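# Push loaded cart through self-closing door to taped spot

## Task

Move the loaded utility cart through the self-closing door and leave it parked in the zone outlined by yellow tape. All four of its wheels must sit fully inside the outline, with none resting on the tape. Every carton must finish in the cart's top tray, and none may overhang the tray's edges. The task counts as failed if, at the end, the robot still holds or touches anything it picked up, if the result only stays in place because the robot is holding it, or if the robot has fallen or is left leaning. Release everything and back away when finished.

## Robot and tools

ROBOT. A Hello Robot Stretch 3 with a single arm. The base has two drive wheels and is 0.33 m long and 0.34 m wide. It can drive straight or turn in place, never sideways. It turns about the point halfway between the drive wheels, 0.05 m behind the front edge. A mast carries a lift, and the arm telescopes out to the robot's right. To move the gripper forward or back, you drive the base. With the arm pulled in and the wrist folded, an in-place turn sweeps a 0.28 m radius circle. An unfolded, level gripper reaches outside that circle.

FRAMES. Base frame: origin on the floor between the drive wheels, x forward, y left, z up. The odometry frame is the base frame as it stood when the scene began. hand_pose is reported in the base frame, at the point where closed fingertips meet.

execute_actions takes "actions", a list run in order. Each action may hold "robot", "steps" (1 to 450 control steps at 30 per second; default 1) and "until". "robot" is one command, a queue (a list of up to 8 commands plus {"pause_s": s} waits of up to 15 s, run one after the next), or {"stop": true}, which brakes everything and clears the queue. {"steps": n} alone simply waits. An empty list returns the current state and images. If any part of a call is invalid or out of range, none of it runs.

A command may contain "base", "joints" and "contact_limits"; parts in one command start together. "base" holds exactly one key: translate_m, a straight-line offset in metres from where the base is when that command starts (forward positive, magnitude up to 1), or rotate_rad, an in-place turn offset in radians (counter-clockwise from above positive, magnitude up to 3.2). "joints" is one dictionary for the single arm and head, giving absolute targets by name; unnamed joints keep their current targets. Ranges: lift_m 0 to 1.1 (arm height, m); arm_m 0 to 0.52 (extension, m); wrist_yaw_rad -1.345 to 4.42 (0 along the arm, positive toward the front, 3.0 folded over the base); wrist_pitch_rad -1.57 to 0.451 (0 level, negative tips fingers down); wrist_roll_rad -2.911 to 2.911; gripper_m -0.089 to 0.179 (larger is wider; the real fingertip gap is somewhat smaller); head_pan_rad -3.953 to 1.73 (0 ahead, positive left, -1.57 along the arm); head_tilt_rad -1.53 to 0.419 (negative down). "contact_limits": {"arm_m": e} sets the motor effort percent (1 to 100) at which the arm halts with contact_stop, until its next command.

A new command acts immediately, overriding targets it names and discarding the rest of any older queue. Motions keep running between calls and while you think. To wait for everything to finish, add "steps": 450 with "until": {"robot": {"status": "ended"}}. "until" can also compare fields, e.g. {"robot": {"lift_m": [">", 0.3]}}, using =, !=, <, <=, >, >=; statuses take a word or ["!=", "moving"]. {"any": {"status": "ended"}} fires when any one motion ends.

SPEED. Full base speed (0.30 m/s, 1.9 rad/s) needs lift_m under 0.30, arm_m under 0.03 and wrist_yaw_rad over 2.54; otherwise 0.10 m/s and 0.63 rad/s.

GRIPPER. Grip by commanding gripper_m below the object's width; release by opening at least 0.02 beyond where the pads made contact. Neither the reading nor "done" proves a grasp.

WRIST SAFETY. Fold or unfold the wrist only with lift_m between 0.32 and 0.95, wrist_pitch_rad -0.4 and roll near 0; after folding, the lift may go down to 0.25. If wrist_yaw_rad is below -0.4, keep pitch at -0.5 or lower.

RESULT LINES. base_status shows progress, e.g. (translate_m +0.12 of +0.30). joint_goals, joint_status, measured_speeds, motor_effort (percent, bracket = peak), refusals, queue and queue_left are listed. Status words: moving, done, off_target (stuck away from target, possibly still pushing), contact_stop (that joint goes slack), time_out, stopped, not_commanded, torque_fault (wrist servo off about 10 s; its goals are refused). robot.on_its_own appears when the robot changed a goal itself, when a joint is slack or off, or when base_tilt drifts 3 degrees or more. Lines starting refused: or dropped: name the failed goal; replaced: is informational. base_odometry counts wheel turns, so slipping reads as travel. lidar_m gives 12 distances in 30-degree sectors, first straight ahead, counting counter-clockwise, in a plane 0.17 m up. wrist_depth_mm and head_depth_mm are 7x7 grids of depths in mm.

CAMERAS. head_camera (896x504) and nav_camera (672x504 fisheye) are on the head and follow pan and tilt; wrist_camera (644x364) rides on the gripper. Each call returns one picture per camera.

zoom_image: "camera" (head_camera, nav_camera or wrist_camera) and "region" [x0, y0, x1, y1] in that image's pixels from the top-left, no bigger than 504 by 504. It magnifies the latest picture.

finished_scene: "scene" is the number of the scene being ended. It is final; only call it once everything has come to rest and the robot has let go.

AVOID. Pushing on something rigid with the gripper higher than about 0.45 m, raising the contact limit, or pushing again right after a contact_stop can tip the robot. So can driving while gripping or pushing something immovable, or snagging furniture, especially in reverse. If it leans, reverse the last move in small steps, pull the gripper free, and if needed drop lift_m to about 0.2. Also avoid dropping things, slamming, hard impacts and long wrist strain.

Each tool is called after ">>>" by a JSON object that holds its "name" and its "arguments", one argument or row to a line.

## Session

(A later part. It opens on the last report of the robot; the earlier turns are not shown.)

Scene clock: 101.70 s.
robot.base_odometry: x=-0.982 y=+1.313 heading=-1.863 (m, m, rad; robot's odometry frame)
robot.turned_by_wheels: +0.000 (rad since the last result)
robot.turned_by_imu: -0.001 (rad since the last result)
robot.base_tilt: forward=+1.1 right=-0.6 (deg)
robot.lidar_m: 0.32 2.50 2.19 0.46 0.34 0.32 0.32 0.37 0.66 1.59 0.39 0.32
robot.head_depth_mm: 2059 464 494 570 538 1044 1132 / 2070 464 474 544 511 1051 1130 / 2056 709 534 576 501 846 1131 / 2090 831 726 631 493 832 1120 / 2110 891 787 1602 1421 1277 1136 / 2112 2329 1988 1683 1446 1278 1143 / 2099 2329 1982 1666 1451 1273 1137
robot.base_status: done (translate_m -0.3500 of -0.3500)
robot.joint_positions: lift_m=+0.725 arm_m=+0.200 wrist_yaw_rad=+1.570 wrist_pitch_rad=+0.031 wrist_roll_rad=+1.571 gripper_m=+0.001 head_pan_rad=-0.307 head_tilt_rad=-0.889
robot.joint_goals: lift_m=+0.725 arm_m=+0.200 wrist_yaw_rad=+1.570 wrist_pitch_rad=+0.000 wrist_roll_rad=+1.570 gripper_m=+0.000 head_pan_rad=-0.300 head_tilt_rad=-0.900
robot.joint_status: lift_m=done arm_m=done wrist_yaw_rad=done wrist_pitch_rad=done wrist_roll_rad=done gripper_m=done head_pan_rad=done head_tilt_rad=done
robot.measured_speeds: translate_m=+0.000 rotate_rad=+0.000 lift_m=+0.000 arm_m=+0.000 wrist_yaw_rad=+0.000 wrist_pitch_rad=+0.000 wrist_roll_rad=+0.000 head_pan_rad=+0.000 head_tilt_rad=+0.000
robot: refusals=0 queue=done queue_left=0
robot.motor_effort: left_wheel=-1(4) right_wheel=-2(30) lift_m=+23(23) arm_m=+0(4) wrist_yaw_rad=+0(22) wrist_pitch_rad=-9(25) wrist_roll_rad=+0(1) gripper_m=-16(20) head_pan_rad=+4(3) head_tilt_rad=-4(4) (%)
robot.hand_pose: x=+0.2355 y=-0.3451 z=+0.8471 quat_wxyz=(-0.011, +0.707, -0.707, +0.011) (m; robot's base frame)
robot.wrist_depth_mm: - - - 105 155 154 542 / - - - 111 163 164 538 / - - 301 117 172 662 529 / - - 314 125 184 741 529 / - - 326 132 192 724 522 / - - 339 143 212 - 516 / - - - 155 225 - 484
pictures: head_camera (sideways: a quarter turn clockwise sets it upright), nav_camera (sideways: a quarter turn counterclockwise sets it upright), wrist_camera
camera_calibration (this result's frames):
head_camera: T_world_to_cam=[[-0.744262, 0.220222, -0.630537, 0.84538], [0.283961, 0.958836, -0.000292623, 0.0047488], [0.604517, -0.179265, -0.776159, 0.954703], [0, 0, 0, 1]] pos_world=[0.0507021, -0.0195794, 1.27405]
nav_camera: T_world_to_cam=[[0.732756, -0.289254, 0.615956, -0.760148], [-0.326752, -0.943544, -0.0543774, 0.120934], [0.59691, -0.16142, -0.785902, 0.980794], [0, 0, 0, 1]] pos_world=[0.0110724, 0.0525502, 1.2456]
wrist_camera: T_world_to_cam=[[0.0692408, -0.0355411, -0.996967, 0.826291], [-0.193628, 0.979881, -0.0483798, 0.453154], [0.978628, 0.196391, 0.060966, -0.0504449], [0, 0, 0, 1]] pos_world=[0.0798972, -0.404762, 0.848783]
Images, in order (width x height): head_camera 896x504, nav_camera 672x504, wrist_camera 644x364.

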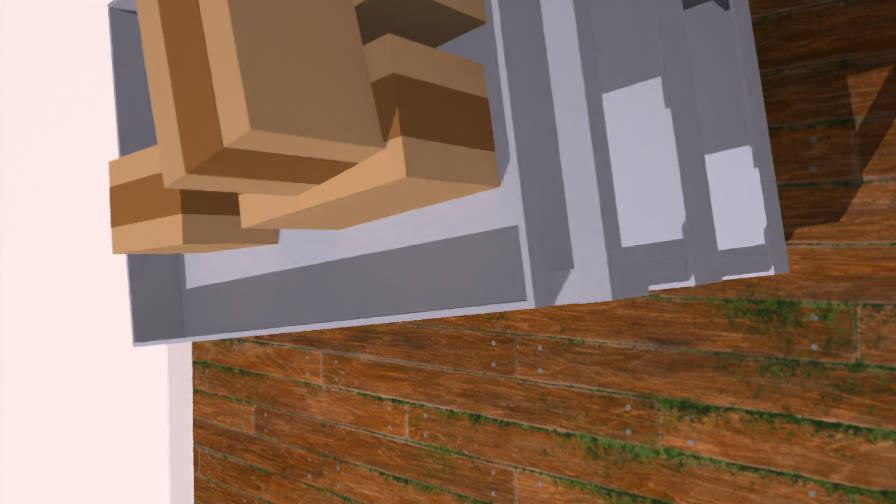

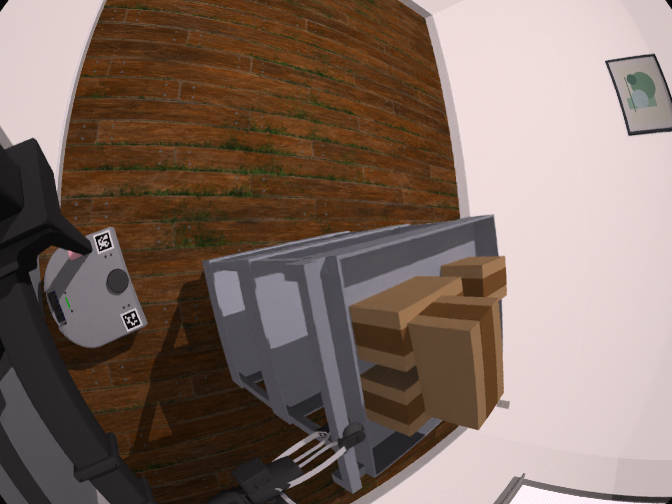

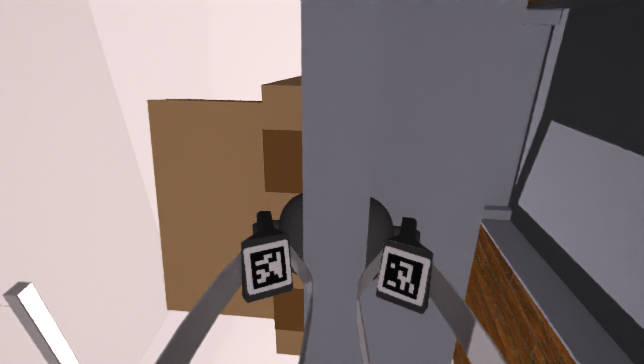

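>>> {"name": "execute_actions", "arguments": {
  "actions": [
    {"robot":{"base":{"translate_m":-0.25},"joints":{"head_pan_rad":-2.4,"head_tilt_rad":-0.8}},"steps":250,"until":{"robot":{"status":"ended"}}}
  ]
}}

Scene clock: 107.60 s.
robot.base_odometry: x=-0.910 y=+1.552 heading=-1.863 (m, m, rad; robot's odometry frame)
robot.turned_by_wheels: +0.000 (rad since the last result)
robot.turned_by_imu: +0.000 (rad since the last result)
robot.base_tilt: forward=+1.0 right=-0.7 (deg)
robot.lidar_m: 0.33 2.58 0.28 0.25 0.23 0.24 0.32 0.78 0.73 1.52 0.40 0.33
robot.head_depth_mm: 1844 2175 2211 1818 1394 1156 1021 / 1744 2011 2200 1803 1531 1320 1179 / 1642 1873 2111 1832 1520 1324 - / 1559 1758 2049 1834 1534 1345 - / 1466 1657 1924 1827 1532 - 1139 / 1392 1569 1779 1831 1538 1284 1166 / 1331 1468 837 919 - 1322 1164
robot.base_status: done (translate_m -0.2500 of -0.2500)
robot.joint_positions: lift_m=+0.725 arm_m=+0.200 wrist_yaw_rad=+1.532 wrist_pitch_rad=+0.031 wrist_roll_rad=+1.572 gripper_m=+0.001 head_pan_rad=-2.393 head_tilt_rad=-0.800
robot.joint_goals: lift_m=+0.725 arm_m=+0.200 wrist_yaw_rad=+1.528 wrist_pitch_rad=+0.000 wrist_roll_rad=+1.570 gripper_m=+0.000 head_pan_rad=-2.400 head_tilt_rad=-0.800
robot.joint_status: lift_m=done arm_m=done wrist_yaw_rad=done wrist_pitch_rad=done wrist_roll_rad=done gripper_m=done head_pan_rad=done head_tilt_rad=done
robot.measured_speeds: translate_m=+0.000 rotate_rad=+0.000 lift_m=+0.000 arm_m=+0.000 wrist_yaw_rad=+0.000 wrist_pitch_rad=+0.000 wrist_roll_rad=+0.000 head_pan_rad=+0.000 head_tilt_rad=+0.000
robot: refusals=0 queue=done queue_left=0
robot.on_its_own: wrist_yaw_rad is held at +1.528, not at your +1.570, by its stall guard, which is not easing now
robot.motor_effort: left_wheel=-2(68) right_wheel=-10(95) lift_m=+20(23) arm_m=+0(0) wrist_yaw_rad=-3(19) wrist_pitch_rad=-8(8) wrist_roll_rad=-1(0) gripper_m=-16(17) head_pan_rad=-3(41) head_tilt_rad=+1(11) (%)
robot.hand_pose: x=+0.2353 y=-0.3549 z=+0.8471 quat_wxyz=(-0.010, +0.693, -0.721, +0.011) (m; robot's base frame)
robot.wrist_depth_mm: - - - 105 154 153 546 / - - - 110 163 163 537 / - - 303 117 173 677 526 / - - 313 124 184 717 532 / - - 325 131 194 704 518 / - - 341 142 211 - 516 / - - - 156 224 - 483
pictures: head_camera (sideways: a quarter turn clockwise sets it upright), nav_camera (sideways: a quarter turn counterclockwise sets it upright), wrist_camera
camera_calibration (this result's frames):
head_camera: T_world_to_cam=[[0.515269, 0.498941, -0.696818, 0.924065], [0.694253, -0.719729, -0.00197415, 0.0044353], [-0.502505, -0.482751, -0.717245, 0.884841], [0, 0, 0, 1]] pos_world=[-0.0345836, -0.030704, 1.27856]
nav_camera: T_world_to_cam=[[-0.570581, -0.455758, 0.683171, -0.839779], [-0.663537, 0.746007, -0.0565047, 0.125764], [-0.483897, -0.485549, -0.728069, 0.912182], [0, 0, 0, 1]] pos_world=[0.0456904, -0.0336478, 1.24495]
wrist_camera: T_world_to_cam=[[0.0672715, -0.037895, -0.997015, 0.825623], [-0.15637, 0.986529, -0.0480472, 0.45597], [0.985405, 0.159136, 0.0604396, -0.062705], [0, 0, 0, 1]] pos_world=[0.077549, -0.408562, 0.848857]
Images, in order (width x height): head_camera 896x504, nav_camera 672x504, wrist_camera 644x364.

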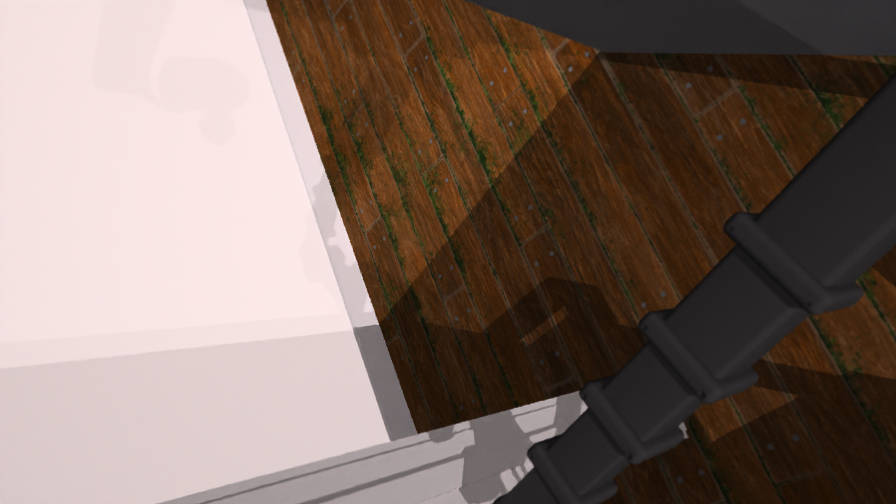

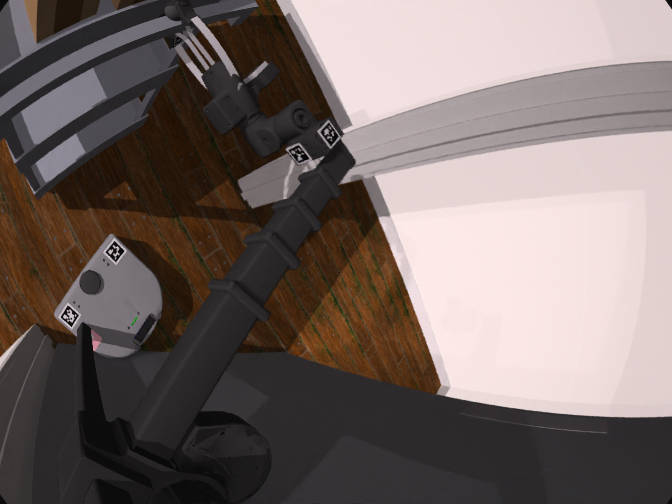

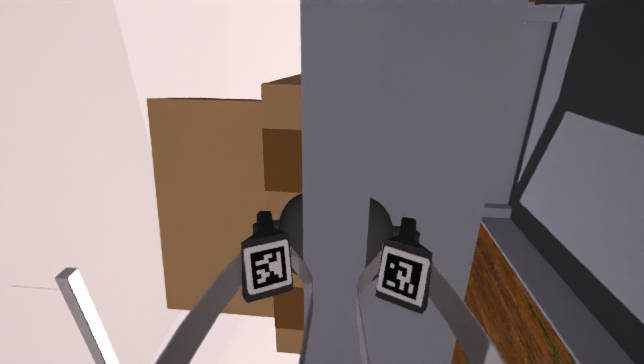

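>>> {"name": "execute_actions", "arguments": {
  "actions": [
    {"robot":[{"base":{"rotate_rad":-0.35}},{"base":{"translate_m":-0.4},"joints":{"head_pan_rad":-3.3,"head_tilt_rad":-0.6}}],"steps":350,"until":{"robot":{"status":"ended"}}}
  ]
}}

Scene clock: 117.47 s.
robot.base_odometry: x=-0.670 y=+1.873 heading=-2.213 (m, m, rad; robot's odometry frame)
robot.turned_by_wheels: -0.350 (rad since the last result)
robot.turned_by_imu: -0.335 (rad since the last result)
robot.base_tilt: forward=+1.0 right=-0.5 (deg)
robot.lidar_m: 0.30 0.32 0.21 0.19 0.19 0.24 0.48 1.90 1.62 1.30 0.39 0.30
robot.head_depth_mm: 295 304 317 334 353 373 - / 345 365 390 415 444 474 - / 431 465 501 547 599 656 - / 572 632 704 801 921 1098 - / 1609 1750 1949 2171 1820 1501 1279 / 1569 1722 1920 2119 1818 1491 1261 / 1550 1690 1887 2105 1834 1497 1264
robot.base_status: done (translate_m -0.4000 of -0.4000)
robot.joint_positions: lift_m=+0.725 arm_m=+0.200 wrist_yaw_rad=+1.506 wrist_pitch_rad=+0.030 wrist_roll_rad=+1.572 gripper_m=+0.001 head_pan_rad=-3.293 head_tilt_rad=-0.605
robot.joint_goals: lift_m=+0.725 arm_m=+0.200 wrist_yaw_rad=+1.528 wrist_pitch_rad=+0.000 wrist_roll_rad=+1.570 gripper_m=+0.000 head_pan_rad=-3.300 head_tilt_rad=-0.600
robot.joint_status: lift_m=done arm_m=done wrist_yaw_rad=done wrist_pitch_rad=done wrist_roll_rad=done gripper_m=done head_pan_rad=done head_tilt_rad=done
robot.measured_speeds: translate_m=+0.000 rotate_rad=+0.000 lift_m=+0.000 arm_m=+0.000 wrist_yaw_rad=+0.000 wrist_pitch_rad=+0.000 wrist_roll_rad=+0.000 head_pan_rad=+0.000 head_tilt_rad=+0.000
robot: refusals=0 queue=done queue_left=0
robot.on_its_own: wrist_yaw_rad is held at +1.528, not at your +1.570, by its stall guard, which is not easing now; wrist_yaw_rad is at rest, and its effort (+14) is outside its rest range (-12 to +12)
robot.motor_effort: left_wheel=+2(29) right_wheel=-13(78) lift_m=+20(20) arm_m=+0(2) wrist_yaw_rad=+14(34) wrist_pitch_rad=-8(9) wrist_roll_rad=-1(1) gripper_m=-15(18) head_pan_rad=-4(45) head_tilt_rad=+3(19) (%)
robot.hand_pose: x=+0.2350 y=-0.3614 z=+0.8471 quat_wxyz=(-0.010, +0.684, -0.729, +0.011) (m; robot's base frame)
robot.wrist_depth_mm: - - - 118 168 169 - / - - - 122 175 656 543 / - - 316 126 182 689 529 / - - 315 132 187 717 529 / - - 319 136 194 769 516 / - - 329 142 - 692 513 / - - 326 150 213 - 513
pictures: head_camera (sideways: a quarter turn clockwise sets it upright), nav_camera (sideways: a quarter turn counterclockwise sets it upright), wrist_camera
camera_calibration (this result's frames):
head_camera: T_world_to_cam=[[0.564274, -0.0709257, -0.822535, 1.08763], [-0.132737, -0.991136, -0.00559604, 0.0141962], [-0.814847, 0.112338, -0.568687, 0.693504], [0, 0, 0, 1]] pos_world=[-0.0467369, 0.0133041, 1.28908]
nav_camera: T_world_to_cam=[[-0.567251, 0.141462, 0.811304, -1.00681], [0.16046, 0.985241, -0.0595993, 0.124781], [-0.807761, 0.0963744, -0.581578, 0.723609], [0, 0, 0, 1]] pos_world=[-0.00663007, -0.0502523, 1.2451]
wrist_camera: T_world_to_cam=[[0.0661627, -0.0396104, -0.997022, 0.825017], [-0.130855, 0.990238, -0.0480245, 0.457717], [0.989191, 0.133643, 0.0603336, -0.0713346], [0, 0, 0, 1]] pos_world=[0.0758728, -0.411036, 0.848845]
Images, in order (width x height): head_camera 896x504, nav_camera 672x504, wrist_camera 644x364.

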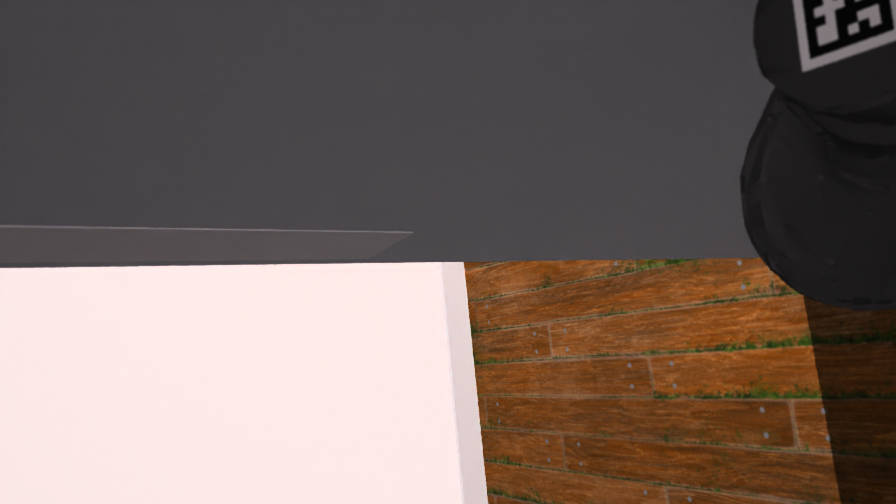

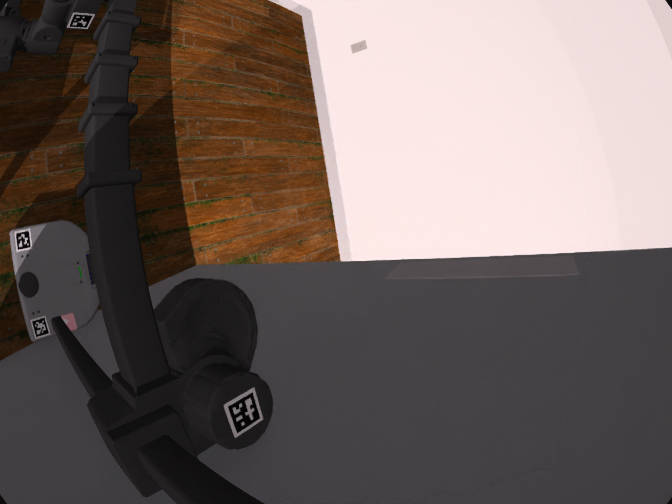

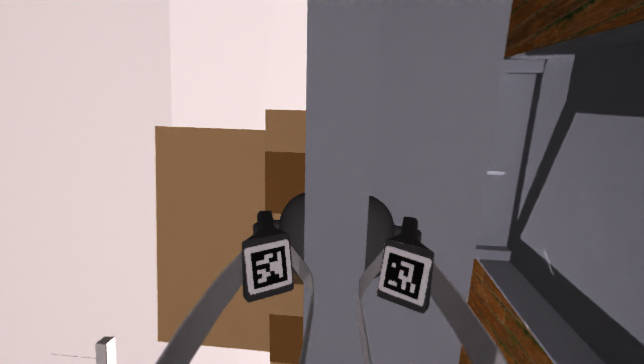

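>>> {"name": "execute_actions", "arguments": {
  "actions": [
    {"robot":[{"joints":{"gripper_m":0.06,"wrist_yaw_rad":1.57}},{"base":{"translate_m":0.02}},{"joints":{"gripper_m":-0.02}},{"base":{"translate_m":-0.5},"joints":{"head_pan_rad":-0.3,"head_tilt_rad":-0.9}}],"steps":450,"until":{"robot":{"status":"ended"}}}
  ]
}}

Scene clock: 132.27 s.
robot.base_odometry: x=-0.383 y=+2.257 heading=-2.213 (m, m, rad; robot's odometry frame)
robot.turned_by_wheels: +0.000 (rad since the last result)
robot.turned_by_imu: -0.003 (rad since the last result)
robot.base_tilt: forward=+1.1 right=-0.6 (deg)
robot.lidar_m: 0.36 0.28 0.19 0.18 0.18 0.24 1.38 1.41 1.64 1.56 0.40 0.36
robot.head_depth_mm: 2411 464 502 544 546 1036 1129 / 2752 506 520 547 856 1059 1132 / 3109 882 724 614 861 1070 1134 / 3144 2206 746 617 644 1118 1132 / 3066 2428 1972 1663 1446 1280 1135 / 3010 2432 1987 1670 1444 1272 1138 / 2940 2442 1997 1678 1460 1042 820
robot.base_status: done (translate_m -0.5000 of -0.5000)
robot.joint_positions: lift_m=+0.725 arm_m=+0.200 wrist_yaw_rad=+1.579 wrist_pitch_rad=+0.035 wrist_roll_rad=+1.568 gripper_m=-0.016 head_pan_rad=-0.307 head_tilt_rad=-0.889
robot.joint_goals: lift_m=+0.725 arm_m=+0.200 wrist_yaw_rad=+1.570 wrist_pitch_rad=+0.000 wrist_roll_rad=+1.570 gripper_m=-0.017 head_pan_rad=-0.300 head_tilt_rad=-0.900
robot.joint_status: lift_m=done arm_m=done wrist_yaw_rad=done wrist_pitch_rad=done wrist_roll_rad=done gripper_m=done head_pan_rad=done head_tilt_rad=done
robot.measured_speeds: translate_m=+0.000 rotate_rad=+0.000 lift_m=+0.000 arm_m=+0.000 wrist_yaw_rad=+0.000 wrist_pitch_rad=+0.000 wrist_roll_rad=+0.000 head_pan_rad=+0.000 head_tilt_rad=+0.000
robot: refusals=0 queue=done queue_left=0
robot.on_its_own: right_wheel is at rest, and its effort (-19) is outside its rest range (-18 to +18)
robot.motor_effort: left_wheel=+5(7) right_wheel=-19(48) lift_m=+21(20) arm_m=-1(1) wrist_yaw_rad=-6(32) wrist_pitch_rad=-10(10) wrist_roll_rad=+1(2) gripper_m=-23(100) head_pan_rad=+4(41) head_tilt_rad=-4(20) (%)
robot.hand_pose: x=+0.2356 y=-0.3428 z=+0.8481 quat_wxyz=(-0.011, +0.710, -0.704, +0.013) (m; robot's base frame)
robot.wrist_depth_mm: - - - 81 130 129 545 / - 282 265 88 141 141 538 / - - 283 96 155 156 534 / - - 307 107 170 659 529 / - - 338 117 187 632 527 / - - - 133 - - 487 / 925 993 - 156 247 - 444
pictures: head_camera (sideways: a quarter turn clockwise sets it upright), nav_camera (sideways: a quarter turn counterclockwise sets it upright), wrist_camera
camera_calibration (this result's frames):
head_camera: T_world_to_cam=[[-0.744221, 0.220355, -0.630539, 0.845383], [0.284133, 0.958785, -0.000292668, 0.00474781], [0.604486, -0.179375, -0.776158, 0.954701], [0, 0, 0, 1]] pos_world=[0.0506987, -0.0195874, 1.27405]
nav_camera: T_world_to_cam=[[0.732702, -0.289385, 0.615957, -0.76015], [-0.326922, -0.943486, -0.0543775, 0.120935], [0.596883, -0.161527, -0.7859, 0.980792], [0, 0, 0, 1]] pos_world=[0.011082, 0.0525493, 1.2456]
wrist_camera: T_world_to_cam=[[0.0730078, -0.0384351, -0.99659, 0.825195], [-0.202252, 0.977924, -0.0525317, 0.455867], [0.976608, 0.205398, 0.0636224, -0.0496876], [0, 0, 0, 1]] pos_world=[0.0804797, -0.40388, 0.84949]
Images, in order (width x height): head_camera 896x504, nav_camera 672x504, wrist_camera 644x364.

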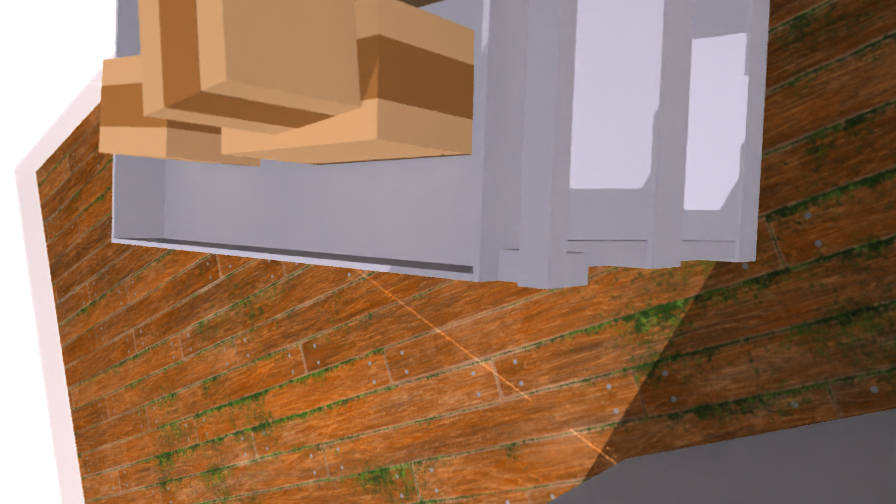

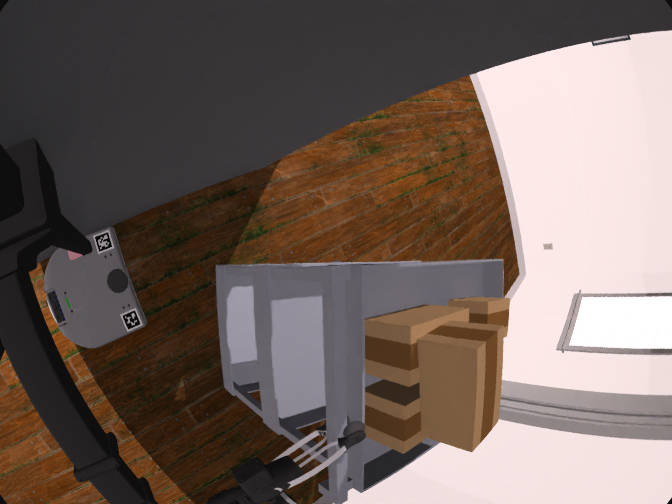

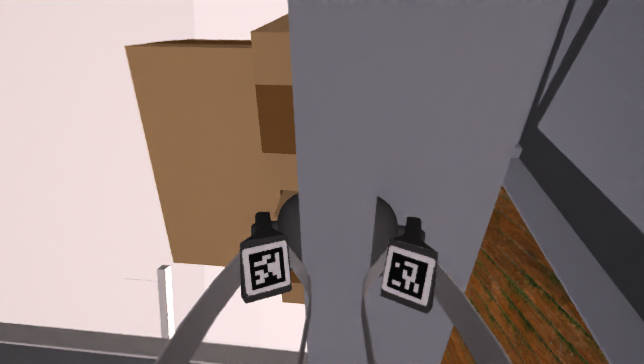

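>>> {"name": "execute_actions", "arguments": {
  "actions": [
    {"robot":[{"joints":{"arm_m":0.08}},{"base":{"translate_m":-0.2}}],"steps":450,"until":{"robot":{"status":"ended"}}}
  ]
}}

Scene clock: 141.47 s.
robot.base_odometry: x=-0.263 y=+2.417 heading=-2.213 (m, m, rad; robot's odometry frame)
robot.turned_by_wheels: +0.000 (rad since the last result)
robot.turned_by_imu: -0.002 (rad since the last result)
robot.base_tilt: forward=+1.0 right=-0.7 (deg)
robot.lidar_m: 0.34 0.27 0.19 0.18 0.18 1.24 1.18 1.21 1.60 1.57 0.36 0.33
robot.head_depth_mm: 2453 461 474 512 492 828 1114 / 2816 463 475 583 507 841 1109 / 3096 463 476 543 509 841 1123 / 3113 877 609 558 538 1033 1136 / 3170 2408 720 628 540 1015 1138 / 3130 2444 1988 603 525 1278 1131 / 3048 2414 1964 1671 1327 996 793
robot.base_status: done (translate_m -0.2000 of -0.2000)
robot.joint_positions: lift_m=+0.725 arm_m=+0.080 wrist_yaw_rad=+1.563 wrist_pitch_rad=+0.035 wrist_roll_rad=+1.569 gripper_m=-0.016 head_pan_rad=-0.306 head_tilt_rad=-0.891
robot.joint_goals: lift_m=+0.725 arm_m=+0.080 wrist_yaw_rad=+1.567 wrist_pitch_rad=+0.000 wrist_roll_rad=+1.570 gripper_m=-0.017 head_pan_rad=-0.300 head_tilt_rad=-0.900
robot.joint_status: lift_m=done arm_m=done wrist_yaw_rad=done wrist_pitch_rad=done wrist_roll_rad=done gripper_m=done head_pan_rad=done head_tilt_rad=done
robot.measured_speeds: translate_m=+0.000 rotate_rad=+0.000 lift_m=+0.000 arm_m=+0.000 wrist_yaw_rad=+0.000 wrist_pitch_rad=+0.000 wrist_roll_rad=+0.000 head_pan_rad=+0.000 head_tilt_rad=+0.000
robot: refusals=0 queue=done queue_left=0
robot.motor_effort: left_wheel=+4(5) right_wheel=-10(40) lift_m=+20(20) arm_m=+0(6) wrist_yaw_rad=+2(39) wrist_pitch_rad=-10(10) wrist_roll_rad=+0(1) gripper_m=-23(24) head_pan_rad=+3(4) head_tilt_rad=-3(4) (%)
robot.hand_pose: x=+0.2356 y=-0.2269 z=+0.8482 quat_wxyz=(-0.011, +0.704, -0.710, +0.013) (m; robot's base frame)
robot.wrist_depth_mm: - - 256 76 126 126 526 / - 281 263 84 138 138 542 / - - 287 93 154 156 540 / - - 315 104 171 596 534 / - - 346 116 191 - 504 / 941 971 976 138 - - 471 / 728 733 731 171 274 766 721
pictures: head_camera (sideways: a quarter turn clockwise sets it upright), nav_camera (sideways: a quarter turn counterclockwise sets it upright), wrist_camera
camera_calibration (this result's frames):
head_camera: T_world_to_cam=[[-0.745643, 0.220225, -0.628902, 0.843258], [0.283449, 0.958987, -0.000252644, 0.00469987], [0.603053, -0.17845, -0.777485, 0.956435], [0, 0, 0, 1]] pos_world=[0.0506566, -0.0195379, 1.27394]
nav_camera: T_world_to_cam=[[0.734145, -0.289254, 0.6143, -0.757999], [-0.326359, -0.943684, -0.0543217, 0.120859], [0.595417, -0.160602, -0.787201, 0.982492], [0, 0, 0, 1]] pos_world=[0.0109314, 0.0525886, 1.24562]
wrist_camera: T_world_to_cam=[[0.0725127, -0.0383357, -0.99663, 0.829854], [-0.186587, 0.981097, -0.0513139, 0.338479], [0.979759, 0.18968, 0.0639891, -0.078128], [0, 0, 0, 1]] pos_world=[0.0795277, -0.285449, 0.849426]
Images, in order (width x height): head_camera 896x504, nav_camera 672x504, wrist_camera 644x364.

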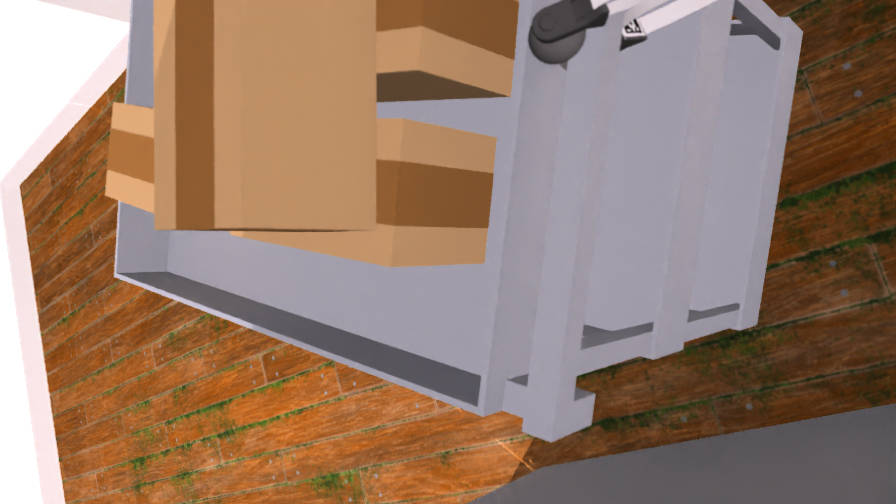

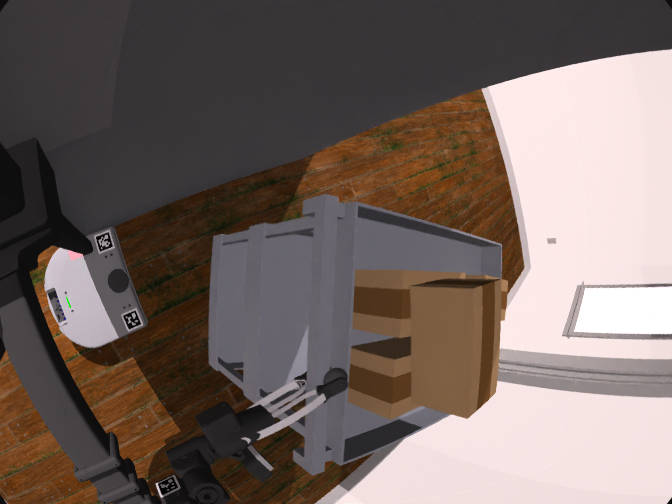

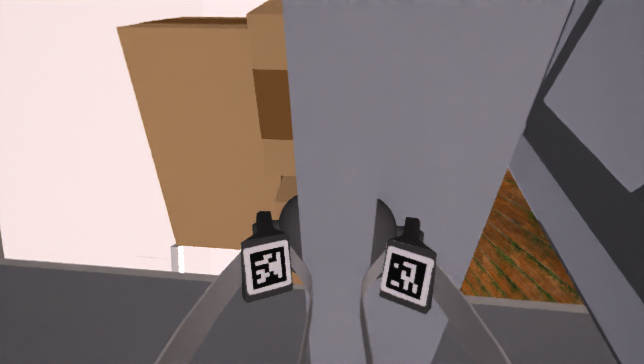

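>>> {"name": "execute_actions", "arguments": {
  "actions": [
    {"robot":{"base":{"translate_m":-0.35},"joints":{"head_pan_rad":1.7,"head_tilt_rad":-0.7}},"steps":450,"until":{"robot":{"status":"ended"}}}
  ]
}}

Scene clock: 149.10 s.
robot.base_odometry: x=-0.054 y=+2.698 heading=-2.213 (m, m, rad; robot's odometry frame)
robot.turned_by_wheels: +0.000 (rad since the last result)
robot.turned_by_imu: -0.002 (rad since the last result)
robot.base_tilt: forward=+1.1 right=-0.7 (deg)
robot.lidar_m: 0.29 1.33 1.75 2.19 1.25 0.88 0.83 0.86 1.13 1.58 0.36 0.33
robot.head_depth_mm: 1891 2115 2325 2010 1654 1387 1202 / 1866 2094 2342 2025 1644 1395 1202 / 1904 2144 2385 2021 1656 1392 1208 / 1923 2152 2410 2042 1647 1397 1204 / 1946 2174 2414 2043 1653 1406 - / 1959 2223 2436 2009 1697 - - / 1920 2116 - - - - -
robot.base_status: done (translate_m -0.3500 of -0.3500)
robot.joint_positions: lift_m=+0.725 arm_m=+0.080 wrist_yaw_rad=+1.506 wrist_pitch_rad=+0.033 wrist_roll_rad=+1.570 gripper_m=-0.016 head_pan_rad=+1.693 head_tilt_rad=-0.704
robot.joint_goals: lift_m=+0.725 arm_m=+0.080 wrist_yaw_rad=+1.508 wrist_pitch_rad=+0.000 wrist_roll_rad=+1.570 gripper_m=-0.017 head_pan_rad=+1.700 head_tilt_rad=-0.700
robot.joint_status: lift_m=done arm_m=done wrist_yaw_rad=done wrist_pitch_rad=done wrist_roll_rad=done gripper_m=done head_pan_rad=done head_tilt_rad=done
robot.measured_speeds: translate_m=+0.000 rotate_rad=+0.000 lift_m=+0.000 arm_m=+0.000 wrist_yaw_rad=+0.000 wrist_pitch_rad=+0.000 wrist_roll_rad=+0.000 head_pan_rad=+0.000 head_tilt_rad=+0.000
robot: refusals=0 queue=done queue_left=0
robot.on_its_own: wrist_yaw_rad is held at +1.508, not at your +1.570, by its stall guard, which is not easing now
robot.motor_effort: left_wheel=+1(5) right_wheel=-10(34) lift_m=+21(20) arm_m=-1(1) wrist_yaw_rad=+3(29) wrist_pitch_rad=-10(10) wrist_roll_rad=-1(0) gripper_m=-22(22) head_pan_rad=+3(45) head_tilt_rad=+2(15) (%)
robot.hand_pose: x=+0.2350 y=-0.2418 z=+0.8477 quat_wxyz=(-0.010, +0.684, -0.730, +0.012) (m; robot's base frame)
robot.wrist_depth_mm: - - - 87 136 135 548 / - 286 270 94 148 146 547 / - - 285 102 160 161 537 / - - 306 112 173 674 530 / - - 327 121 188 659 525 / 849 890 781 137 - - 481 / 593 607 610 159 241 692 448
pictures: head_camera (sideways: a quarter turn clockwise sets it upright), nav_camera (sideways: a quarter turn counterclockwise sets it upright), wrist_camera
camera_calibration (this result's frames):
head_camera: T_world_to_cam=[[0.0937987, -0.640141, -0.76251, 1.01225], [-0.990064, -0.140569, -0.00378039, 0.0170616], [-0.104765, 0.755288, -0.646965, 0.791004], [0, 0, 0, 1]] pos_world=[0.00481418, 0.052945, 1.28367]
nav_camera: T_world_to_cam=[[-0.0265492, 0.660909, 0.749996, -0.930187], [0.99265, 0.106045, -0.0583094, 0.118018], [-0.11807, 0.742936, -0.658867, 0.819944], [0, 0, 0, 1]] pos_world=[-0.0450355, -0.0069119, 1.24475]
wrist_camera: T_world_to_cam=[[0.0685956, -0.0413596, -0.996787, 0.829219], [-0.130024, 0.990248, -0.0500361, 0.34079], [0.989135, 0.133038, 0.0625489, -0.0894052], [0, 0, 0, 1]] pos_world=[0.0758639, -0.291276, 0.849199]
Images, in order (width x height): head_camera 896x504, nav_camera 672x504, wrist_camera 644x364.

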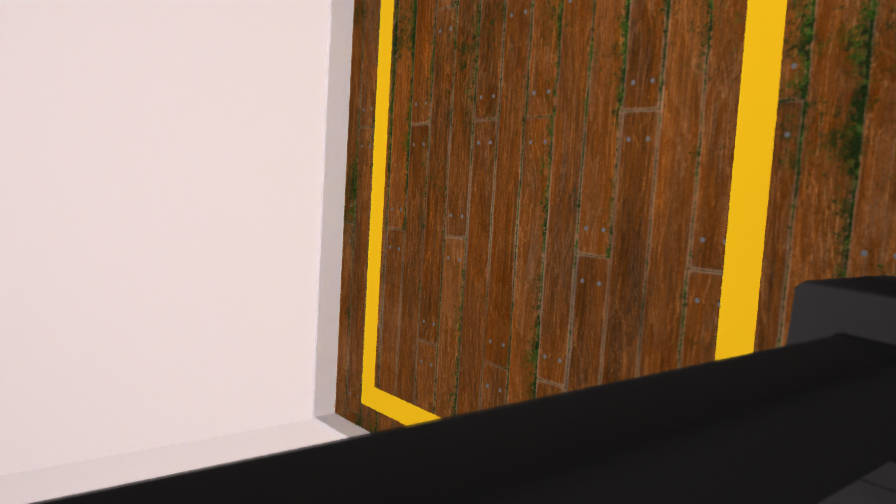

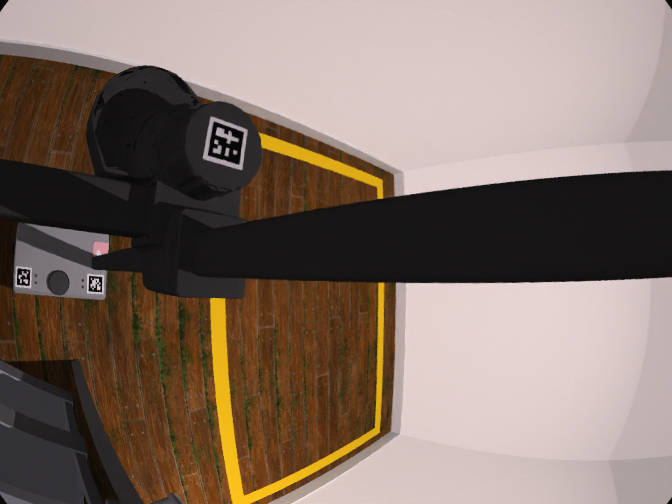

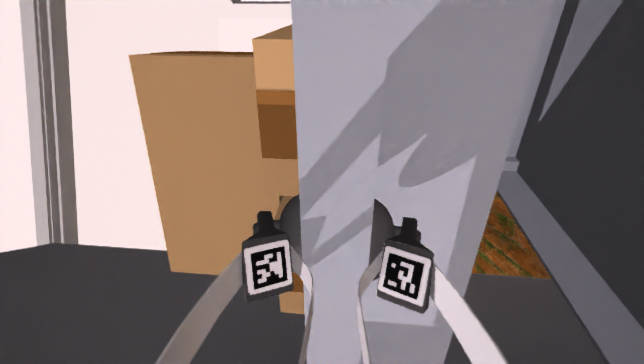

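>>> {"name": "execute_actions", "arguments": {
  "actions": [
    {"robot":{"base":{"rotate_rad":-1.57},"joints":{"head_pan_rad":-0.3,"head_tilt_rad":-0.9}},"steps":450,"until":{"robot":{"status":"ended"}}}
  ]
}}

Scene clock: 165.07 s.
robot.base_odometry: x=-0.054 y=+2.698 heading=+2.500 (m, m, rad; robot's odometry frame)
robot.turned_by_wheels: -1.570 (rad since the last result)
robot.turned_by_imu: -1.556 (rad since the last result)
robot.base_tilt: forward=+1.1 right=-0.5 (deg)
robot.lidar_m: - 0.16 0.85 0.94 1.34 1.82 2.19 1.20 0.87 0.83 0.86 0.15
robot.head_depth_mm: 1381 1485 1582 612 702 1204 1133 / 1578 1771 1830 516 543 789 384 / 1543 1766 408 464 514 488 687 / 1495 1677 379 357 411 464 435 / 1461 1618 380 322 367 447 430 / 1416 1553 382 329 398 472 435 / 1381 1469 744 346 445 482 1090
robot.base_status: done (rotate_rad -1.5701 of -1.5700)
robot.joint_positions: lift_m=+0.725 arm_m=+0.080 wrist_yaw_rad=+1.479 wrist_pitch_rad=+0.027 wrist_roll_rad=+1.574 gripper_m=-0.016 head_pan_rad=-0.293 head_tilt_rad=-0.891
robot.joint_goals: lift_m=+0.725 arm_m=+0.080 wrist_yaw_rad=+1.508 wrist_pitch_rad=+0.000 wrist_roll_rad=+1.570 gripper_m=-0.017 head_pan_rad=-0.300 head_tilt_rad=-0.900
robot.joint_status: lift_m=done arm_m=done wrist_yaw_rad=done wrist_pitch_rad=done wrist_roll_rad=done gripper_m=done head_pan_rad=done head_tilt_rad=done
robot.measured_speeds: translate_m=+0.000 rotate_rad=+0.000 lift_m=+0.000 arm_m=+0.000 wrist_yaw_rad=+0.000 wrist_pitch_rad=+0.000 wrist_roll_rad=+0.000 head_pan_rad=+0.000 head_tilt_rad=+0.000
robot: refusals=0 queue=done queue_left=0
robot.on_its_own: wrist_yaw_rad is held at +1.508, not at your +1.570, by its stall guard, which is still easing
robot.motor_effort: left_wheel=-2(33) right_wheel=+5(40) lift_m=+20(20) arm_m=+0(2) wrist_yaw_rad=+22(31) wrist_pitch_rad=-8(10) wrist_roll_rad=-2(2) gripper_m=-23(24) head_pan_rad=-3(41) head_tilt_rad=-3(18) (%)
robot.hand_pose: x=+0.2344 y=-0.2485 z=+0.8463 quat_wxyz=(-0.010, +0.674, -0.739, +0.009) (m; robot's base frame)
robot.wrist_depth_mm: - - - - - - - / - - - - 263 - - / - - - 181 248 272 265 / - - - 163 226 - - / - - - 144 209 - 483 / - - 306 133 187 699 507 / - 284 266 126 176 699 510
pictures: head_camera (sideways: a quarter turn clockwise sets it upright), nav_camera (sideways: a quarter turn counterclockwise sets it upright), wrist_camera
camera_calibration (this result's frames):
head_camera: T_world_to_cam=[[-0.748227, 0.210424, -0.629189, 0.843648], [0.27093, 0.962599, -0.000259656, 0.00478537], [0.605602, -0.17066, -0.777253, 0.956118], [0, 0, 0, 1]] pos_world=[0.0509172, -0.0189586, 1.27396]
nav_camera: T_world_to_cam=[[0.737634, -0.279598, 0.61459, -0.758399], [-0.314016, -0.947862, -0.0543315, 0.120796], [0.597738, -0.152914, -0.786973, 0.982182], [0, 0, 0, 1]] pos_world=[0.0102657, 0.0526411, 1.24562]
wrist_camera: T_world_to_cam=[[0.0621106, -0.0385904, -0.997323, 0.83018], [-0.103801, 0.993584, -0.0449102, 0.337636], [0.992657, 0.106313, 0.0577064, -0.0911593], [0, 0, 0, 1]] pos_world=[0.0739739, -0.293741, 0.848382]
Images, in order (width x height): head_camera 896x504, nav_camera 672x504, wrist_camera 644x364.

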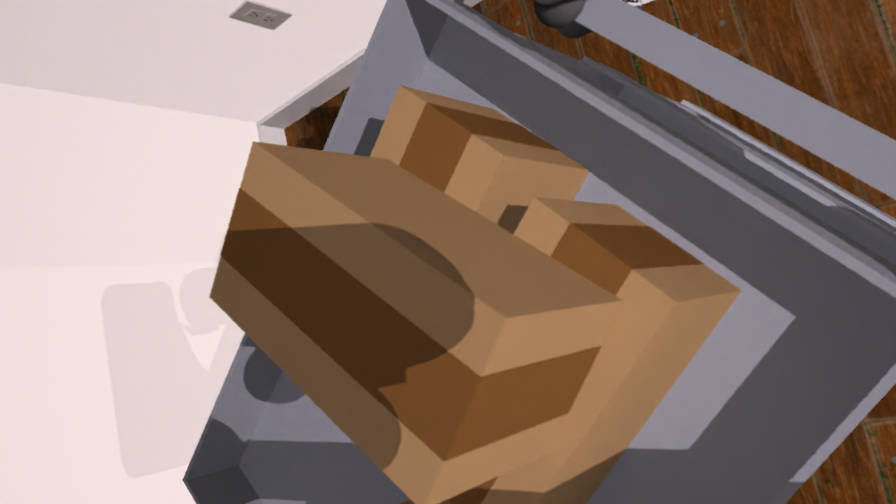

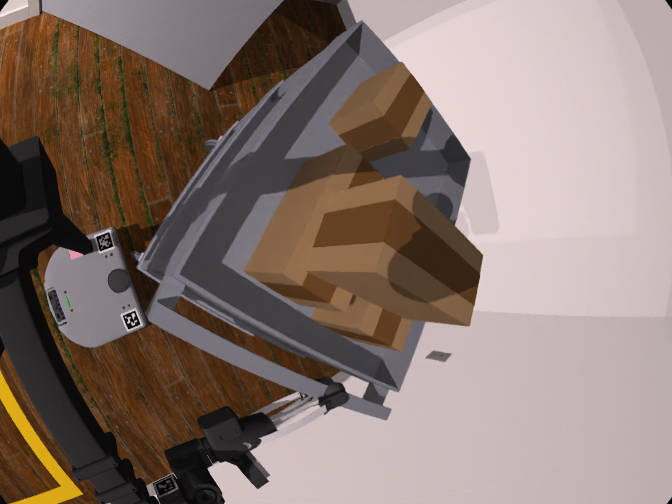

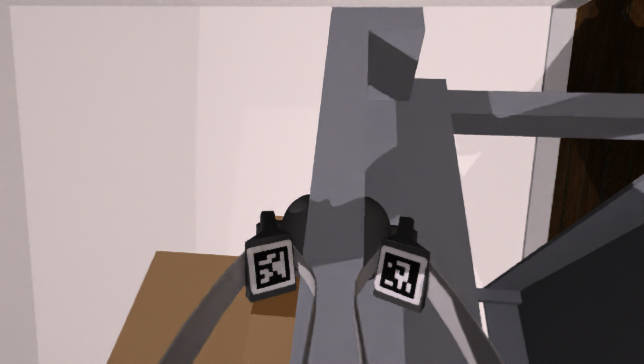

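>>> {"name": "execute_actions", "arguments": {
  "actions": [
    {"robot":{"base":{"translate_m":-1.0},"joints":{"head_pan_rad":0.2,"head_tilt_rad":-1.0}},"steps":450,"until":{"robot":{"status":"ended"}}}
  ]
}}

Scene clock: 178.73 s.
robot.base_odometry: x=+0.748 y=+2.100 heading=+2.500 (m, m, rad; robot's odometry frame)
robot.turned_by_wheels: +0.000 (rad since the last result)
robot.turned_by_imu: -0.003 (rad since the last result)
robot.base_tilt: forward=+1.2 right=-0.7 (deg)
robot.lidar_m: 0.53 1.84 1.33 1.28 1.33 1.25 1.20 1.22 0.88 0.85 0.51 0.50
robot.head_depth_mm: 2330 2038 611 945 1166 1187 1111 / 2330 2047 1723 1485 1223 1230 1113 / 2392 2040 1755 1530 1359 1231 1124 / 2426 2051 1758 1548 1369 1231 1122 / 2417 2067 1792 1546 1379 1230 1118 / 2474 2081 1776 1545 1380 1231 1123 / 2381 2087 1781 1562 1383 1236 1127
robot.base_status: done (translate_m -1.0000 of -1.0000)
robot.joint_positions: lift_m=+0.725 arm_m=+0.080 wrist_yaw_rad=+1.421 wrist_pitch_rad=-0.015 wrist_roll_rad=+1.573 gripper_m=-0.016 head_pan_rad=+0.193 head_tilt_rad=-0.988
robot.joint_goals: lift_m=+0.725 arm_m=+0.080 wrist_yaw_rad=+1.420 wrist_pitch_rad=+0.000 wrist_roll_rad=+1.570 gripper_m=-0.017 head_pan_rad=+0.200 head_tilt_rad=-1.000
robot.joint_status: lift_m=done arm_m=done wrist_yaw_rad=done wrist_pitch_rad=done wrist_roll_rad=done gripper_m=done head_pan_rad=done head_tilt_rad=done
robot.measured_speeds: translate_m=+0.000 rotate_rad=+0.000 lift_m=+0.000 arm_m=+0.000 wrist_yaw_rad=+0.000 wrist_pitch_rad=+0.000 wrist_roll_rad=+0.000 head_pan_rad=+0.000 head_tilt_rad=+0.000
robot: refusals=0 queue=done queue_left=0
robot.on_its_own: wrist_yaw_rad is held at +1.420, not at your +1.570, by its stall guard, which is not easing now
robot.motor_effort: left_wheel=+0(4) right_wheel=-3(31) lift_m=+20(20) arm_m=+0(0) wrist_yaw_rad=+0(21) wrist_pitch_rad=+4(8) wrist_roll_rad=-2(2) gripper_m=-8(21) head_pan_rad=+4(38) head_tilt_rad=-4(12) (%)
robot.hand_pose: x=+0.2316 y=-0.2632 z=+0.8355 quat_wxyz=(+0.004, +0.652, -0.758, -0.007) (m; robot's base frame)
robot.wrist_depth_mm: - - - 255 263 781 495 / - - 412 284 297 758 501 / - - 442 310 968 757 491 / - - 490 360 - 724 486 / - - - - - 650 406 / - - - 492 505 536 450 / - - - - - - -
pictures: head_camera (sideways: a quarter turn clockwise sets it upright), nav_camera (sideways: a quarter turn counterclockwise sets it upright), wrist_camera
camera_calibration (this result's frames):
head_camera: T_world_to_cam=[[-0.816076, -0.17465, -0.550924, 0.742096], [-0.210294, 0.977637, 0.00158177, 0.00532359], [0.538328, 0.117147, -0.834554, 1.03103], [0, 0, 0, 1]] pos_world=[0.0516963, 0.00362109, 1.26928]
nav_camera: T_world_to_cam=[[0.837606, 0.108264, 0.535439, -0.65589], [0.160334, -0.985718, -0.0515063, 0.114218], [0.522215, 0.128991, -0.843002, 1.05548], [0, 0, 0, 1]] pos_world=[-0.0201251, 0.0474486, 1.24685]
wrist_camera: T_world_to_cam=[[0.0180566, -0.0365201, -0.99917, 0.831299], [-0.0473606, 0.99818, -0.0373398, 0.333329], [0.998715, 0.0479955, 0.0162942, -0.0683857], [0, 0, 0, 1]] pos_world=[0.069074, -0.299081, 0.84417]
Images, in order (width x height): head_camera 896x504, nav_camera 672x504, wrist_camera 644x364.

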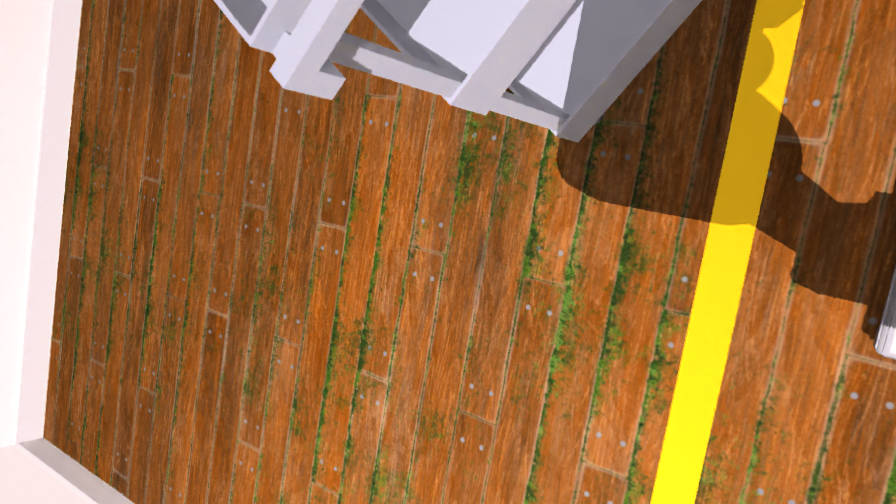

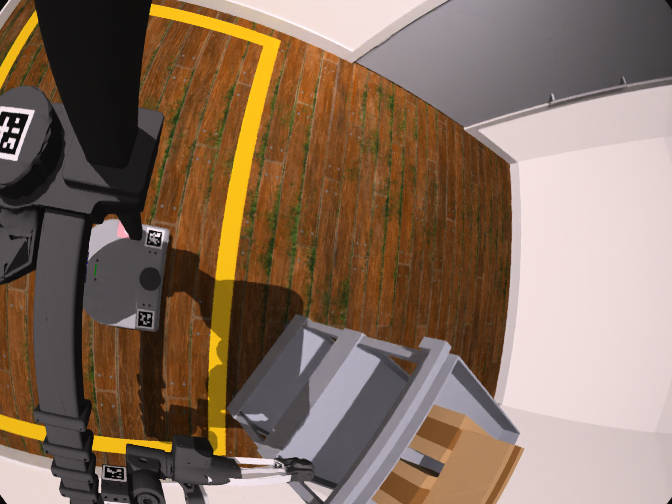

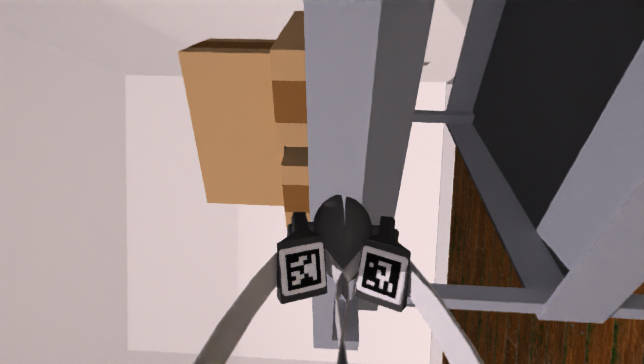

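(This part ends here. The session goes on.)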